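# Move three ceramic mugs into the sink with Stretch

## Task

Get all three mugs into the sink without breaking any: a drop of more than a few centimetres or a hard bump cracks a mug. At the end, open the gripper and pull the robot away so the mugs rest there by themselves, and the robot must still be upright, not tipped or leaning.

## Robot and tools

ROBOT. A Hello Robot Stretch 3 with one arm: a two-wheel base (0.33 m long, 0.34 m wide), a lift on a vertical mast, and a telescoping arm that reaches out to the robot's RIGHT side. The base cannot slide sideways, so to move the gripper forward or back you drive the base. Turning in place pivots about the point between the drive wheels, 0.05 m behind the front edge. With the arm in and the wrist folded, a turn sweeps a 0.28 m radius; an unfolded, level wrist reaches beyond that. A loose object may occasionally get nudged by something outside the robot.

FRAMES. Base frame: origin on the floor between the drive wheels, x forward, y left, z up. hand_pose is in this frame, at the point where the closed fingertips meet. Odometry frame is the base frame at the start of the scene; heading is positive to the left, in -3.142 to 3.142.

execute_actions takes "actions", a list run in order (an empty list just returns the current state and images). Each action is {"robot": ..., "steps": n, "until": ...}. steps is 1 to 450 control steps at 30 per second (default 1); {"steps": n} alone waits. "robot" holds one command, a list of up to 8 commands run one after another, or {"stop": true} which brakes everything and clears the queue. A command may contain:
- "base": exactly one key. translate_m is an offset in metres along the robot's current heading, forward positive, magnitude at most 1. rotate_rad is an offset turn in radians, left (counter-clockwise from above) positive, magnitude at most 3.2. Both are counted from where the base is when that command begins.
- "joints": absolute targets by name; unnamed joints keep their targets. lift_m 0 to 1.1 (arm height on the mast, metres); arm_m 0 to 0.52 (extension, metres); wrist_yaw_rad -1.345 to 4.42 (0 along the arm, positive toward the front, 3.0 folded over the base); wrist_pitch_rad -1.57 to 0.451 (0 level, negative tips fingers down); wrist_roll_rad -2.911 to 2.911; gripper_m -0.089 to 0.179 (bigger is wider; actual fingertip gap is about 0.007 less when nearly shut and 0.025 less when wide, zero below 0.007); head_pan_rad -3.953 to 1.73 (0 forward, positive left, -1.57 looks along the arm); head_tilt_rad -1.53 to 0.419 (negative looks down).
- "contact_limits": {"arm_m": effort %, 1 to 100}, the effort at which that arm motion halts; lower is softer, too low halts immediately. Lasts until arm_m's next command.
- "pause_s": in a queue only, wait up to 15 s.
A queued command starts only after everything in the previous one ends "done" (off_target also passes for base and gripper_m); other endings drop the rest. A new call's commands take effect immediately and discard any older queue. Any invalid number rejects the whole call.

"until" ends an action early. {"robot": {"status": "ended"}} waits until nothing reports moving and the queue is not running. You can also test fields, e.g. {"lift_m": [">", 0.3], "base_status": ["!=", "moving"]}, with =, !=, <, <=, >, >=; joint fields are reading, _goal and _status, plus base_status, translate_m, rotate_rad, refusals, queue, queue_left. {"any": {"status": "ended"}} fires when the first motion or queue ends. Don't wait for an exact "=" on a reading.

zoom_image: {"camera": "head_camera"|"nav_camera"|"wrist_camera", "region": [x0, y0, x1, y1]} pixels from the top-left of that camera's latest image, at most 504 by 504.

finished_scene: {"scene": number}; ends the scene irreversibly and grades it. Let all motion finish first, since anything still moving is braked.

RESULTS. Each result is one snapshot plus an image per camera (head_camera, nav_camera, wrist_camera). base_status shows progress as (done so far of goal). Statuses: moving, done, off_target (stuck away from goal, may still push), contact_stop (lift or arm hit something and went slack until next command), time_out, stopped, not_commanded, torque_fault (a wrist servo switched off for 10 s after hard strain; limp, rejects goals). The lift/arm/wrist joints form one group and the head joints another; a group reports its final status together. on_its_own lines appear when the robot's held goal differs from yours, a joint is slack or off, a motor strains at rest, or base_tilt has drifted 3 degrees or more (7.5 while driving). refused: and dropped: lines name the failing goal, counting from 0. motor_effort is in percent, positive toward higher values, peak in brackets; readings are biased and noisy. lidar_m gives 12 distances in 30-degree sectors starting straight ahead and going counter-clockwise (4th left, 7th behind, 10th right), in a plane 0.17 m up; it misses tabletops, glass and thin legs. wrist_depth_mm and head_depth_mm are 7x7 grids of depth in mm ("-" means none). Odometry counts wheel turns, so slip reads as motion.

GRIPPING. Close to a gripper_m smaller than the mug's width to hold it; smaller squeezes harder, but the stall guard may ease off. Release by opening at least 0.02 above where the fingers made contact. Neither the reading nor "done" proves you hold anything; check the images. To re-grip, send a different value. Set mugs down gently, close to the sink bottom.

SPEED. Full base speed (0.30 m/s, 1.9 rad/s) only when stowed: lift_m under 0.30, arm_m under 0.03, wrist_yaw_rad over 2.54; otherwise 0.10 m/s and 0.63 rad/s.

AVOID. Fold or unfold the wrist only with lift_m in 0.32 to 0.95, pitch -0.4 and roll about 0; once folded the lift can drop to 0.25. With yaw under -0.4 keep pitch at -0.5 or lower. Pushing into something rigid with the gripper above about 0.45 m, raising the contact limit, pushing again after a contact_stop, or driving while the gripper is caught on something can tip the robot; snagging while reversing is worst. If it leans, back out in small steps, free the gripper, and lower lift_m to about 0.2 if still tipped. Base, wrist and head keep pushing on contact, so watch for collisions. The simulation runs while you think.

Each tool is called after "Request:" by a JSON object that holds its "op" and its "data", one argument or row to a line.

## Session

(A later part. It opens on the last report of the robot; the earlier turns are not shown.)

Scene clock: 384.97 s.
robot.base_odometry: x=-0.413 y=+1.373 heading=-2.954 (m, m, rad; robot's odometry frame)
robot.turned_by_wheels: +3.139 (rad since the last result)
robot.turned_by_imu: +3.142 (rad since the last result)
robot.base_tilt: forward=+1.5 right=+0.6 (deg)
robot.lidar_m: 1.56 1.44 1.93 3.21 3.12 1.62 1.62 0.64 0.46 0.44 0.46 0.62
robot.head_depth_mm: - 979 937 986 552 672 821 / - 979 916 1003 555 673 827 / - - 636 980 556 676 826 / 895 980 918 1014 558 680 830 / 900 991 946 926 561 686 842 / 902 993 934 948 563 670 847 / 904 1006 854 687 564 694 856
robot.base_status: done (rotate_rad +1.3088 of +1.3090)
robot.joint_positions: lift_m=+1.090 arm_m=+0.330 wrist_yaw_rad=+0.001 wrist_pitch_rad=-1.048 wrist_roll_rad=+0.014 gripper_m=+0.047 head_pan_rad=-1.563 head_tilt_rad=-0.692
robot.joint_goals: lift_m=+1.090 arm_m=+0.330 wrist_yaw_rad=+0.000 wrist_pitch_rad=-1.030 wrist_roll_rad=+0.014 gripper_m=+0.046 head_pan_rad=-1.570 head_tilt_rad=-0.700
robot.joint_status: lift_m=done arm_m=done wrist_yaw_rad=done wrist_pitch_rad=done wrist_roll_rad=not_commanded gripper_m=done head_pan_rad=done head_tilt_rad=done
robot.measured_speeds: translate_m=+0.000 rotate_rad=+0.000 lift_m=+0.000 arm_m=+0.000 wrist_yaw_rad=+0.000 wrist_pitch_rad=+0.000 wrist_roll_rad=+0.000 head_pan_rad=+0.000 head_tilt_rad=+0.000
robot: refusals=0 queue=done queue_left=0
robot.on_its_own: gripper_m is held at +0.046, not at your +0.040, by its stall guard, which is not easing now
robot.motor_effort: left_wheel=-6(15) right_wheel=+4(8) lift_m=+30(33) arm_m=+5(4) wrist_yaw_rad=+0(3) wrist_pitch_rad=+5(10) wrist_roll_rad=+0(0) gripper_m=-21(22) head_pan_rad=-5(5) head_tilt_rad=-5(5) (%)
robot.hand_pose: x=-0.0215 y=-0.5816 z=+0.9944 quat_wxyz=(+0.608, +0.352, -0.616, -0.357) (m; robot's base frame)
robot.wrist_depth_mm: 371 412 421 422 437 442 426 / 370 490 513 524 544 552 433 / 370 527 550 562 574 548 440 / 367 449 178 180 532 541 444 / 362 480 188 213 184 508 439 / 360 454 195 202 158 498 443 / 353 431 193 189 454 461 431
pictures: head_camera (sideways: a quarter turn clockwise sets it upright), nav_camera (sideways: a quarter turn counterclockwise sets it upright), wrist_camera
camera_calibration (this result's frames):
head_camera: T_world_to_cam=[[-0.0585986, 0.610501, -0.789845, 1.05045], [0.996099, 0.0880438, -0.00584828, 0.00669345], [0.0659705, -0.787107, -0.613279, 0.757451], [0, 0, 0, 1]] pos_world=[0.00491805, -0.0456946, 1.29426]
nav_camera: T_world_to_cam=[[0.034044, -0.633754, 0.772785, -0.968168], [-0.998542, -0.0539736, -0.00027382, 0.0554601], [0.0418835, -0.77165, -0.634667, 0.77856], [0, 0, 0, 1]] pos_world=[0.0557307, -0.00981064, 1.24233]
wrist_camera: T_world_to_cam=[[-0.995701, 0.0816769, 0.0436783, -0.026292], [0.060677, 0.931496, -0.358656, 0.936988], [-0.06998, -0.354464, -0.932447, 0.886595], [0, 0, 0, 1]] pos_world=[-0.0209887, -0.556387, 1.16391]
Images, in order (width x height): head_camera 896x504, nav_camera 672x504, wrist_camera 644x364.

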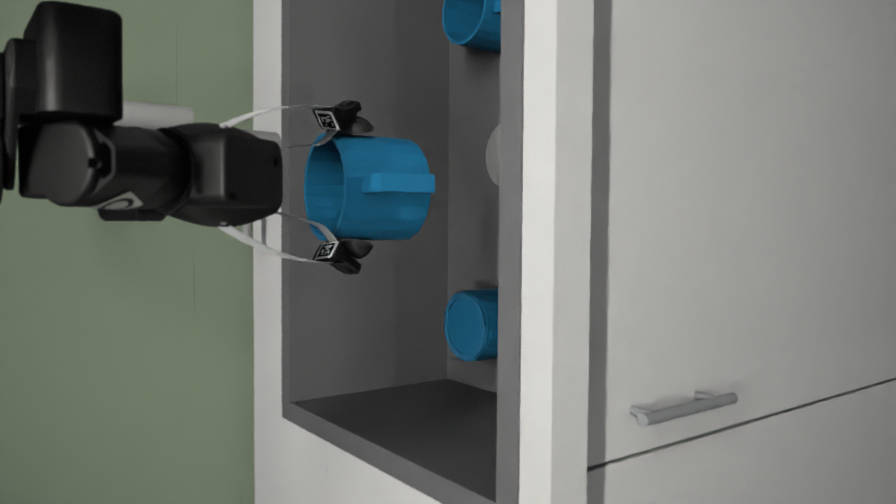

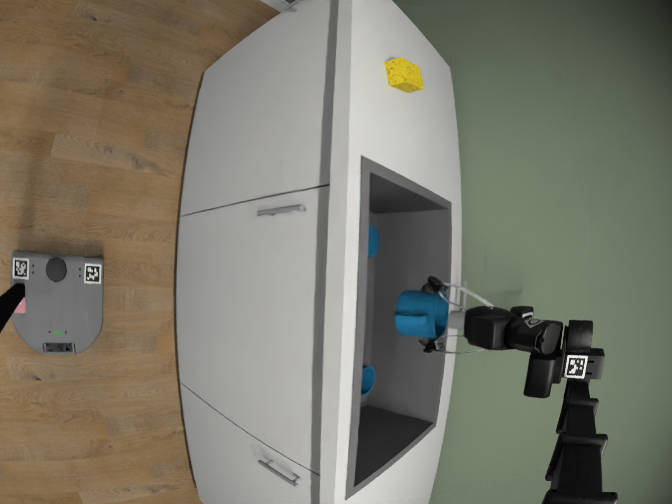

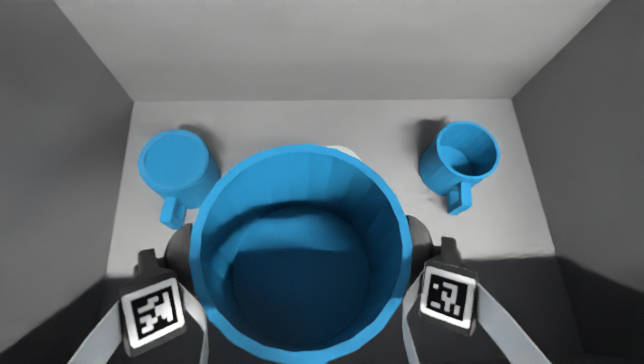

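Request:
{"op": "execute_actions", "data": {
  "actions": [
    {"robot":[{"joints":{"arm_m":0.38}},{"joints":{"lift_m":0.91}},{"joints":{"arm_m":0.46}}],"steps":450,"until":{"robot":{"status":"ended"}}}
  ]
}}

Scene clock: 398.60 s.
robot.base_odometry: x=-0.413 y=+1.373 heading=-2.954 (m, m, rad; robot's odometry frame)
robot.turned_by_wheels: +0.000 (rad since the last result)
robot.turned_by_imu: +0.001 (rad since the last result)
robot.base_tilt: forward=+1.4 right=+0.6 (deg)
robot.lidar_m: 1.56 1.44 1.93 3.23 3.10 1.62 1.62 0.64 0.46 0.44 0.46 0.62
robot.head_depth_mm: 887 967 - 975 550 672 820 / 783 937 956 1004 553 676 825 / 893 961 - 799 556 680 834 / 893 991 946 997 559 683 837 / 901 997 949 924 560 686 840 / 905 999 939 947 562 672 849 / 909 1009 848 685 564 693 855
robot.base_status: done (rotate_rad +1.3088 of +1.3090)
robot.joint_positions: lift_m=+0.910 arm_m=+0.460 wrist_yaw_rad=+0.001 wrist_pitch_rad=-1.049 wrist_roll_rad=+0.014 gripper_m=+0.047 head_pan_rad=-1.563 head_tilt_rad=-0.692
robot.joint_goals: lift_m=+0.910 arm_m=+0.460 wrist_yaw_rad=+0.000 wrist_pitch_rad=-1.030 wrist_roll_rad=+0.014 gripper_m=+0.046 head_pan_rad=-1.570 head_tilt_rad=-0.700
robot.joint_status: lift_m=done arm_m=done wrist_yaw_rad=done wrist_pitch_rad=done wrist_roll_rad=not_commanded gripper_m=done head_pan_rad=done head_tilt_rad=done
robot.measured_speeds: translate_m=+0.000 rotate_rad=+0.000 lift_m=+0.000 arm_m=+0.000 wrist_yaw_rad=+0.000 wrist_pitch_rad=+0.000 wrist_roll_rad=+0.000 head_pan_rad=+0.000 head_tilt_rad=+0.000
robot: refusals=0 queue=done queue_left=0
robot.on_its_own: gripper_m is held at +0.046, not at your +0.040, by its stall guard, which is not easing now
robot.motor_effort: left_wheel=-6(6) right_wheel=+4(4) lift_m=+24(31) arm_m=+5(9) wrist_yaw_rad=-1(1) wrist_pitch_rad=+5(5) wrist_roll_rad=+0(0) gripper_m=-21(21) head_pan_rad=-4(5) head_tilt_rad=-5(6) (%)
robot.hand_pose: x=-0.0215 y=-0.7114 z=+0.8146 quat_wxyz=(+0.608, +0.352, -0.616, -0.357) (m; robot's base frame)
robot.wrist_depth_mm: 249 253 259 264 269 276 277 / 299 310 314 321 328 340 346 / 337 349 350 363 362 373 379 / 243 325 177 179 345 347 303 / 230 238 186 213 183 325 283 / 223 247 193 203 157 314 296 / 260 276 193 190 293 298 304
pictures: head_camera (sideways: a quarter turn clockwise sets it upright), nav_camera (sideways: a quarter turn counterclockwise sets it upright), wrist_camera
camera_calibration (this result's frames):
head_camera: T_world_to_cam=[[-0.0585986, 0.610501, -0.789845, 1.05045], [0.996099, 0.0880438, -0.00584827, 0.00669344], [0.0659705, -0.787106, -0.613279, 0.757452], [0, 0, 0, 1]] pos_world=[0.00491805, -0.0456946, 1.29426]
nav_camera: T_world_to_cam=[[0.034044, -0.633754, 0.772785, -0.968167], [-0.998542, -0.0539736, -0.000273825, 0.0554601], [0.0418835, -0.77165, -0.634667, 0.77856], [0, 0, 0, 1]] pos_world=[0.0557307, -0.00981063, 1.24233]
wrist_camera: T_world_to_cam=[[-0.995701, 0.0816514, 0.0437274, -0.00789013], [0.0606774, 0.93171, -0.358099, 0.993156], [-0.0699806, -0.353907, -0.932659, 0.673467], [0, 0, 0, 1]] pos_world=[-0.0209887, -0.686344, 0.984109]
Images, in order (width x height): head_camera 896x504, nav_camera 672x504, wrist_camera 644x364.

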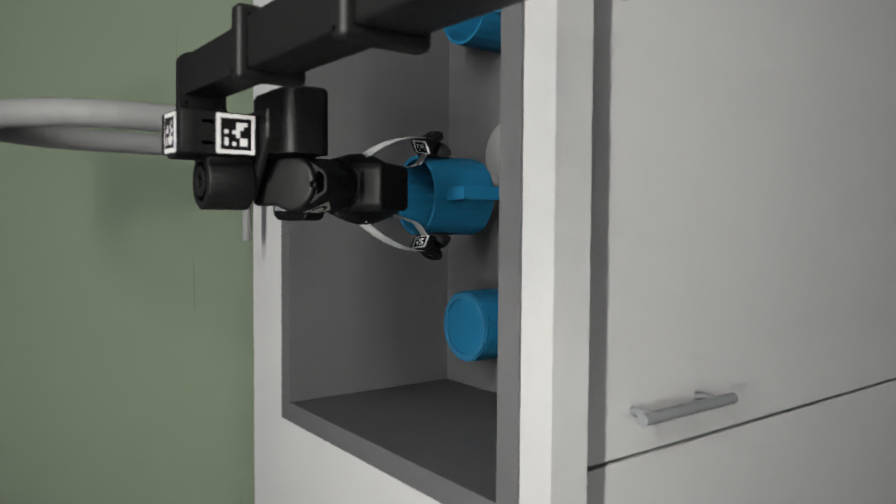

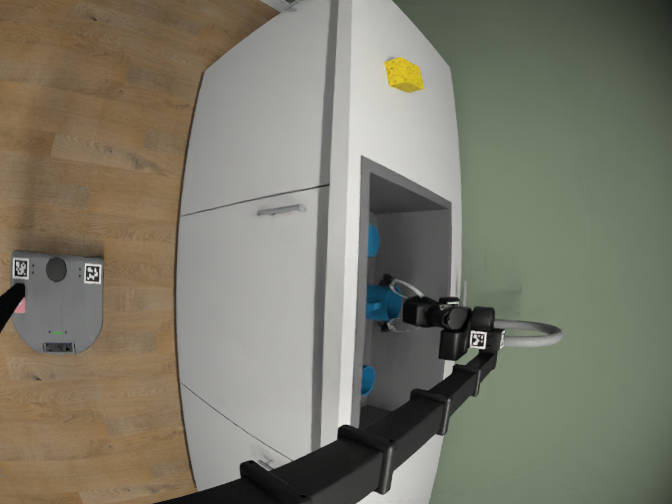

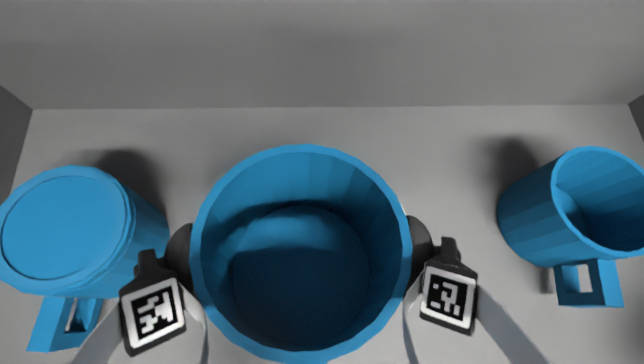

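Request:
{"op": "execute_actions", "data": {
  "actions": [
    {"robot":{"joints":{"lift_m":0.835}},"steps":450,"until":{"robot":{"status":"ended"}}}
  ]
}}

Scene clock: 403.50 s.
robot.base_odometry: x=-0.413 y=+1.373 heading=-2.954 (m, m, rad; robot's odometry frame)
robot.turned_by_wheels: +0.000 (rad since the last result)
robot.turned_by_imu: +0.000 (rad since the last result)
robot.base_tilt: forward=+1.5 right=+0.6 (deg)
robot.lidar_m: 1.56 1.44 1.92 3.23 3.11 1.62 1.62 0.64 0.46 0.44 0.46 0.62
robot.head_depth_mm: 883 979 918 - 587 671 820 / 780 977 - 1009 554 674 825 / 891 959 - 882 555 677 830 / 895 986 942 1013 557 683 835 / 901 994 947 923 562 687 841 / 905 1001 935 947 563 677 849 / 907 997 851 683 564 695 853
robot.base_status: done (rotate_rad +1.3088 of +1.3090)
robot.joint_positions: lift_m=+0.835 arm_m=+0.460 wrist_yaw_rad=+0.001 wrist_pitch_rad=-1.049 wrist_roll_rad=+0.014 gripper_m=+0.047 head_pan_rad=-1.563 head_tilt_rad=-0.692
robot.joint_goals: lift_m=+0.835 arm_m=+0.460 wrist_yaw_rad=+0.000 wrist_pitch_rad=-1.030 wrist_roll_rad=+0.014 gripper_m=+0.046 head_pan_rad=-1.570 head_tilt_rad=-0.700
robot.joint_status: lift_m=done arm_m=done wrist_yaw_rad=done wrist_pitch_rad=done wrist_roll_rad=not_commanded gripper_m=done head_pan_rad=done head_tilt_rad=done
robot.measured_speeds: translate_m=+0.000 rotate_rad=+0.000 lift_m=+0.000 arm_m=+0.000 wrist_yaw_rad=+0.000 wrist_pitch_rad=+0.000 wrist_roll_rad=+0.000 head_pan_rad=+0.000 head_tilt_rad=+0.000
robot: refusals=0 queue=done queue_left=0
robot.on_its_own: gripper_m is held at +0.046, not at your +0.040, by its stall guard, which is not easing now
robot.motor_effort: left_wheel=-6(6) right_wheel=+4(4) lift_m=+25(26) arm_m=+6(6) wrist_yaw_rad=-1(1) wrist_pitch_rad=+5(5) wrist_roll_rad=+0(0) gripper_m=-21(21) head_pan_rad=-5(4) head_tilt_rad=-6(5) (%)
robot.hand_pose: x=-0.0215 y=-0.7114 z=+0.7396 quat_wxyz=(+0.608, +0.352, -0.616, -0.357) (m; robot's base frame)
robot.wrist_depth_mm: 248 254 259 263 268 272 279 / 276 278 288 291 297 304 313 / 259 263 269 276 281 286 285 / 172 248 177 178 263 271 224 / 176 230 187 214 184 253 240 / 203 222 195 202 157 242 244 / 212 211 194 190 223 229 232
pictures: head_camera (sideways: a quarter turn clockwise sets it upright), nav_camera (sideways: a quarter turn counterclockwise sets it upright), wrist_camera
camera_calibration (this result's frames):
head_camera: T_world_to_cam=[[-0.0585986, 0.610501, -0.789845, 1.05045], [0.996099, 0.0880437, -0.00584829, 0.00669346], [0.0659705, -0.787107, -0.613279, 0.757451], [0, 0, 0, 1]] pos_world=[0.00491805, -0.0456946, 1.29426]
nav_camera: T_world_to_cam=[[0.0340439, -0.633754, 0.772786, -0.968168], [-0.998542, -0.0539735, -0.000273817, 0.0554601], [0.0418834, -0.77165, -0.634667, 0.77856], [0, 0, 0, 1]] pos_world=[0.0557307, -0.00981065, 1.24233]
wrist_camera: T_world_to_cam=[[-0.995701, 0.0816471, 0.0437356, -0.0046204], [0.0606775, 0.931745, -0.358007, 0.966232], [-0.0699807, -0.353814, -0.932694, 0.6036], [0, 0, 0, 1]] pos_world=[-0.0209888, -0.686343, 0.909094]
Images, in order (width x height): head_camera 896x504, nav_camera 672x504, wrist_camera 644x364.

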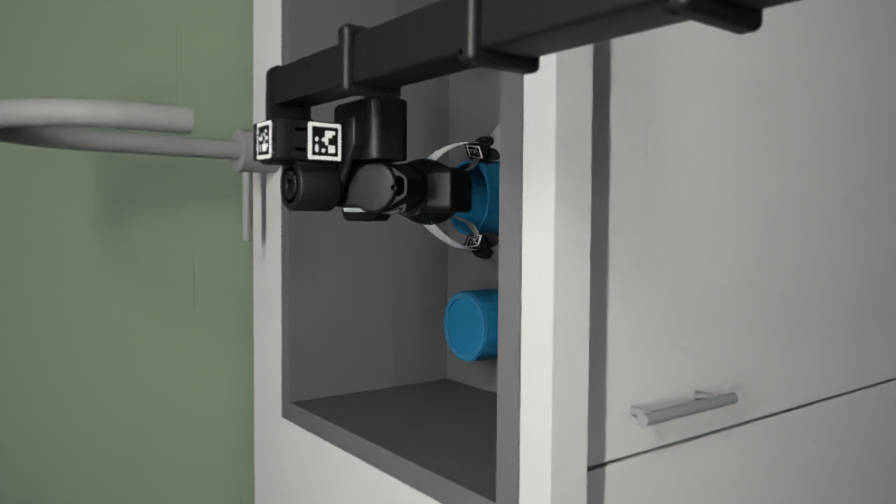

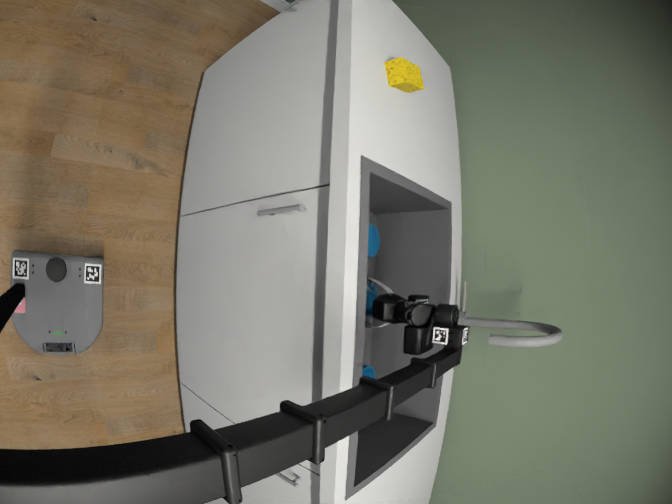

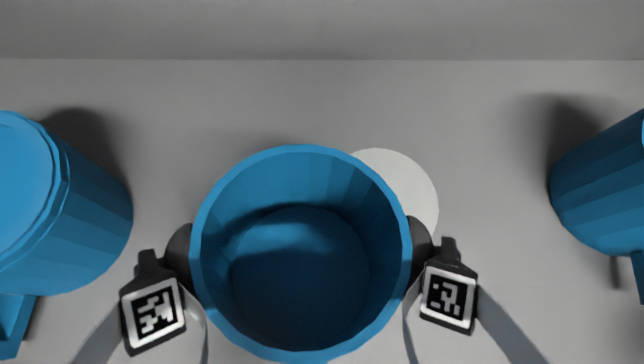

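Request:
{"op": "execute_actions", "data": {
  "actions": [
    {"robot":[{"joints":{"lift_m":0.812}},{"joints":{"gripper_m":0.10}}],"steps":450,"until":{"robot":{"status":"ended"}}},
    {"steps":15}
  ]
}}

Request:
{"op": "execute_actions", "data": {
  "actions": [
    {"robot":[{"joints":{"lift_m":0.89}},{"joints":{"lift_m":0.92,"arm_m":0.41}},{"joints":{"lift_m":1.0,"arm_m":0.33}},{"joints":{"arm_m":0.05}}],"steps":450,"until":{"robot":{"status":"ended"}}}
  ]
}}

Scene clock: 413.33 s.
robot.base_odometry: x=-0.413 y=+1.373 heading=-2.954 (m, m, rad; robot's odometry frame)
robot.turned_by_wheels: +0.000 (rad since the last result)
robot.turned_by_imu: +0.000 (rad since the last result)
robot.base_tilt: forward=+1.6 right=+0.6 (deg)
robot.lidar_m: 1.56 1.44 1.93 3.23 3.12 1.61 1.62 0.64 0.46 0.44 0.46 0.62
robot.head_depth_mm: 882 980 932 - - 671 840 / 780 980 938 1011 554 676 824 / 889 967 920 572 556 679 831 / 893 987 943 1016 560 683 834 / 902 993 949 921 562 685 840 / 903 1000 930 946 565 676 849 / 906 1008 849 687 563 698 858
robot.base_status: done (rotate_rad +1.3088 of +1.3090)
robot.joint_positions: lift_m=+0.812 arm_m=+0.460 wrist_yaw_rad=+0.001 wrist_pitch_rad=-1.046 wrist_roll_rad=+0.014 gripper_m=+0.100 head_pan_rad=-1.563 head_tilt_rad=-0.692
robot.joint_goals: lift_m=+0.812 arm_m=+0.460 wrist_yaw_rad=+0.000 wrist_pitch_rad=-1.030 wrist_roll_rad=+0.014 gripper_m=+0.100 head_pan_rad=-1.570 head_tilt_rad=-0.700
robot.joint_status: lift_m=done arm_m=done wrist_yaw_rad=done wrist_pitch_rad=done wrist_roll_rad=not_commanded gripper_m=done head_pan_rad=done head_tilt_rad=done
robot.measured_speeds: translate_m=+0.000 rotate_rad=+0.000 lift_m=+0.000 arm_m=+0.000 wrist_yaw_rad=+0.000 wrist_pitch_rad=+0.000 wrist_roll_rad=+0.000 head_pan_rad=+0.000 head_tilt_rad=+0.000
robot: refusals=0 queue=done queue_left=0
robot.motor_effort: left_wheel=-5(6) right_wheel=+3(4) lift_m=+23(26) arm_m=+5(6) wrist_yaw_rad=-1(0) wrist_pitch_rad=+4(5) wrist_roll_rad=+0(0) gripper_m=-2(74) head_pan_rad=-5(4) head_tilt_rad=-5(5) (%)
robot.hand_pose: x=-0.0215 y=-0.7121 z=+0.7170 quat_wxyz=(+0.608, +0.351, -0.616, -0.356) (m; robot's base frame)
robot.wrist_depth_mm: 249 253 257 263 266 271 277 / 250 255 260 267 273 278 284 / 237 240 246 251 256 260 263 / 172 225 179 181 239 246 223 / 176 214 199 211 181 230 233 / 199 206 192 205 158 221 221 / 192 192 194 176 204 207 212
pictures: head_camera (sideways: a quarter turn clockwise sets it upright), nav_camera (sideways: a quarter turn counterclockwise sets it upright), wrist_camera
camera_calibration (this result's frames):
head_camera: T_world_to_cam=[[-0.0585986, 0.610501, -0.789845, 1.05045], [0.996099, 0.0880438, -0.00584829, 0.00669346], [0.0659705, -0.787107, -0.613279, 0.757451], [0, 0, 0, 1]] pos_world=[0.00491805, -0.0456946, 1.29426]
nav_camera: T_world_to_cam=[[0.034044, -0.633754, 0.772786, -0.968168], [-0.998542, -0.0539736, -0.000273817, 0.0554601], [0.0418835, -0.77165, -0.634667, 0.77856], [0, 0, 0, 1]] pos_world=[0.0557307, -0.00981064, 1.24233]
wrist_camera: T_world_to_cam=[[-0.995702, 0.0817796, 0.0434779, -0.00329183], [0.0606745, 0.930621, -0.360921, 0.96011], [-0.0699774, -0.356732, -0.931582, 0.57938], [0, 0, 0, 1]] pos_world=[-0.0209883, -0.686545, 0.886408]
Images, in order (width x height): head_camera 896x504, nav_camera 672x504, wrist_camera 644x364.

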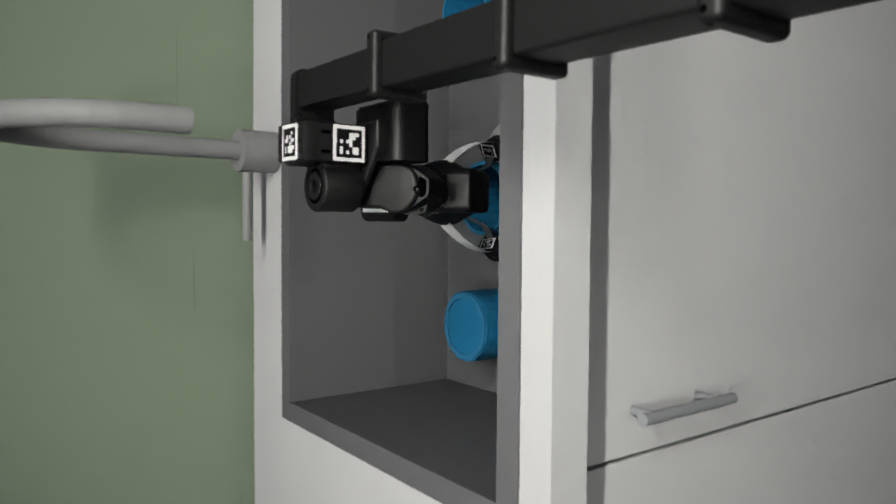

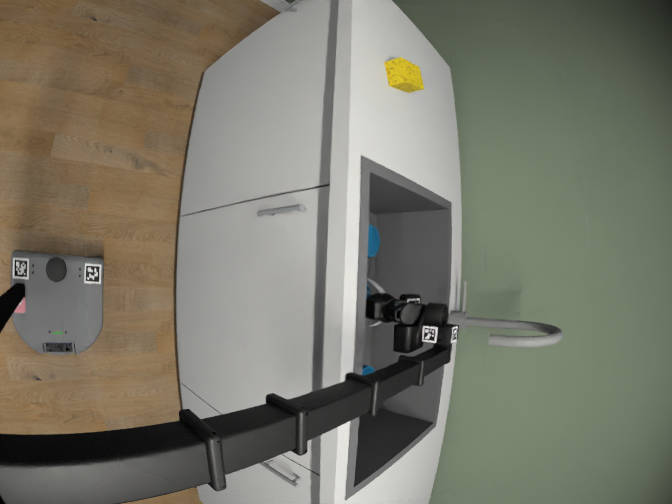

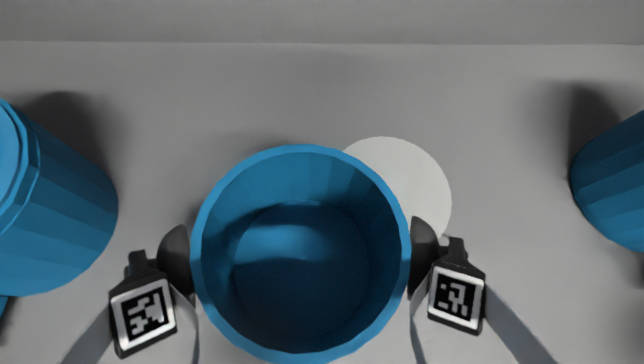

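Scene clock: 420.87 s.
robot.base_odometry: x=-0.413 y=+1.373 heading=-2.954 (m, m, rad; robot's odometry frame)
robot.turned_by_wheels: +0.000 (rad since the last result)
robot.turned_by_imu: +0.001 (rad since the last result)
robot.base_tilt: forward=+1.6 right=+0.6 (deg)
robot.lidar_m: 1.56 1.44 1.93 3.23 3.10 1.62 1.62 0.64 0.46 0.44 0.46 0.62
robot.head_depth_mm: 883 968 - - - 729 821 / 779 985 906 - - - 853 / 888 955 914 - - - 858 / 895 992 947 1019 559 711 838 / 900 993 948 928 561 688 845 / 908 1000 934 943 563 678 854 / 907 1008 844 686 564 696 860
robot.base_status: done (rotate_rad +1.3089 of +1.3090)
robot.joint_positions: lift_m=+1.000 arm_m=+0.050 wrist_yaw_rad=+0.000 wrist_pitch_rad=-1.036 wrist_roll_rad=+0.014 gripper_m=+0.100 head_pan_rad=-1.563 head_tilt_rad=-0.692
robot.joint_goals: lift_m=+1.000 arm_m=+0.050 wrist_yaw_rad=+0.000 wrist_pitch_rad=-1.030 wrist_roll_rad=+0.014 gripper_m=+0.100 head_pan_rad=-1.570 head_tilt_rad=-0.700
robot.joint_status: lift_m=done arm_m=done wrist_yaw_rad=done wrist_pitch_rad=done wrist_roll_rad=not_commanded gripper_m=done head_pan_rad=done head_tilt_rad=done
robot.measured_speeds: translate_m=+0.000 rotate_rad=+0.000 lift_m=+0.000 arm_m=+0.000 wrist_yaw_rad=+0.000 wrist_pitch_rad=+0.000 wrist_roll_rad=+0.000 head_pan_rad=+0.000 head_tilt_rad=+0.000
robot: refusals=0 queue=done queue_left=0
robot.motor_effort: left_wheel=-4(6) right_wheel=+3(4) lift_m=+22(31) arm_m=-5(15) wrist_yaw_rad=+0(1) wrist_pitch_rad=+1(48) wrist_roll_rad=+0(0) gripper_m=-1(2) head_pan_rad=-5(4) head_tilt_rad=-4(5) (%)
robot.hand_pose: x=-0.0216 y=-0.3053 z=+0.9061 quat_wxyz=(+0.610, +0.348, -0.618, -0.353) (m; robot's base frame)
robot.wrist_depth_mm: 196 200 204 210 214 221 225 / 205 210 216 221 225 233 235 / 300 308 313 327 334 344 360 / 402 402 432 452 473 491 505 / 612 636 685 746 712 852 908 / 958 978 - - - - - / 926 918 939 996 972 - -
pictures: head_camera (sideways: a quarter turn clockwise sets it upright), nav_camera (sideways: a quarter turn counterclockwise sets it upright), wrist_camera
camera_calibration (this result's frames):
head_camera: T_world_to_cam=[[-0.0585991, 0.611116, -0.789369, 1.04983], [0.9961, 0.0880414, -0.00578565, 0.0066119], [0.0659615, -0.78663, -0.613891, 0.758248], [0, 0, 0, 1]] pos_world=[0.00491769, -0.0456887, 1.29422]
nav_camera: T_world_to_cam=[[0.0340441, -0.634355, 0.772292, -0.967524], [-0.998543, -0.0539664, -0.000309936, 0.0555071], [0.0418745, -0.771156, -0.635268, 0.779341], [0, 0, 0, 1]] pos_world=[0.0557303, -0.00976465, 1.24232]
wrist_camera: T_world_to_cam=[[-0.995688, 0.0823915, 0.0426293, -0.0438487], [0.0608328, 0.926844, -0.370486, 0.657301], [-0.0700356, -0.366295, -0.927859, 0.894447], [0, 0, 0, 1]] pos_world=[-0.0210019, -0.277971, 1.07531]
Images, in order (width x height): head_camera 896x504, nav_camera 672x504, wrist_camera 644x364.

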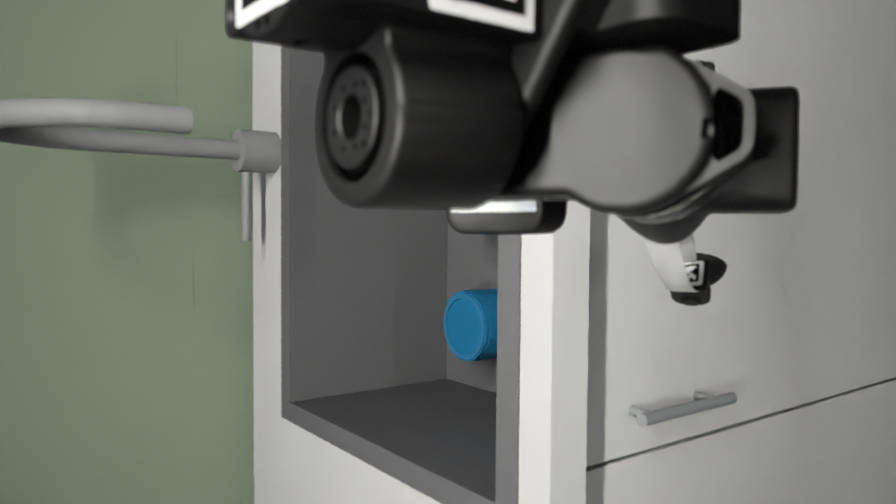

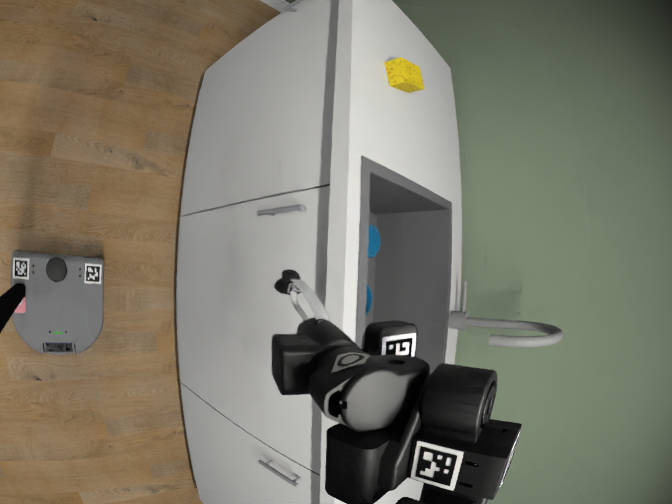

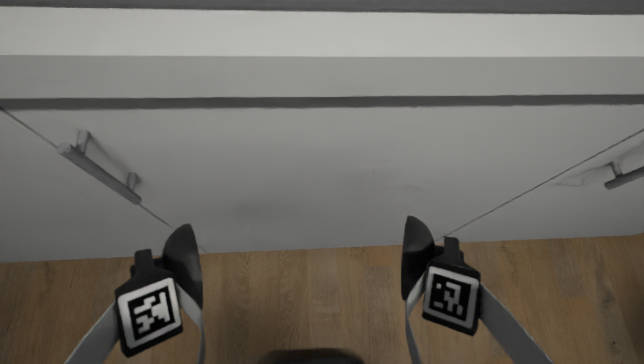

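Request:
{"op": "finished_scene", "data": {
  "scene": 2
}}

The scene is finished: the task was done.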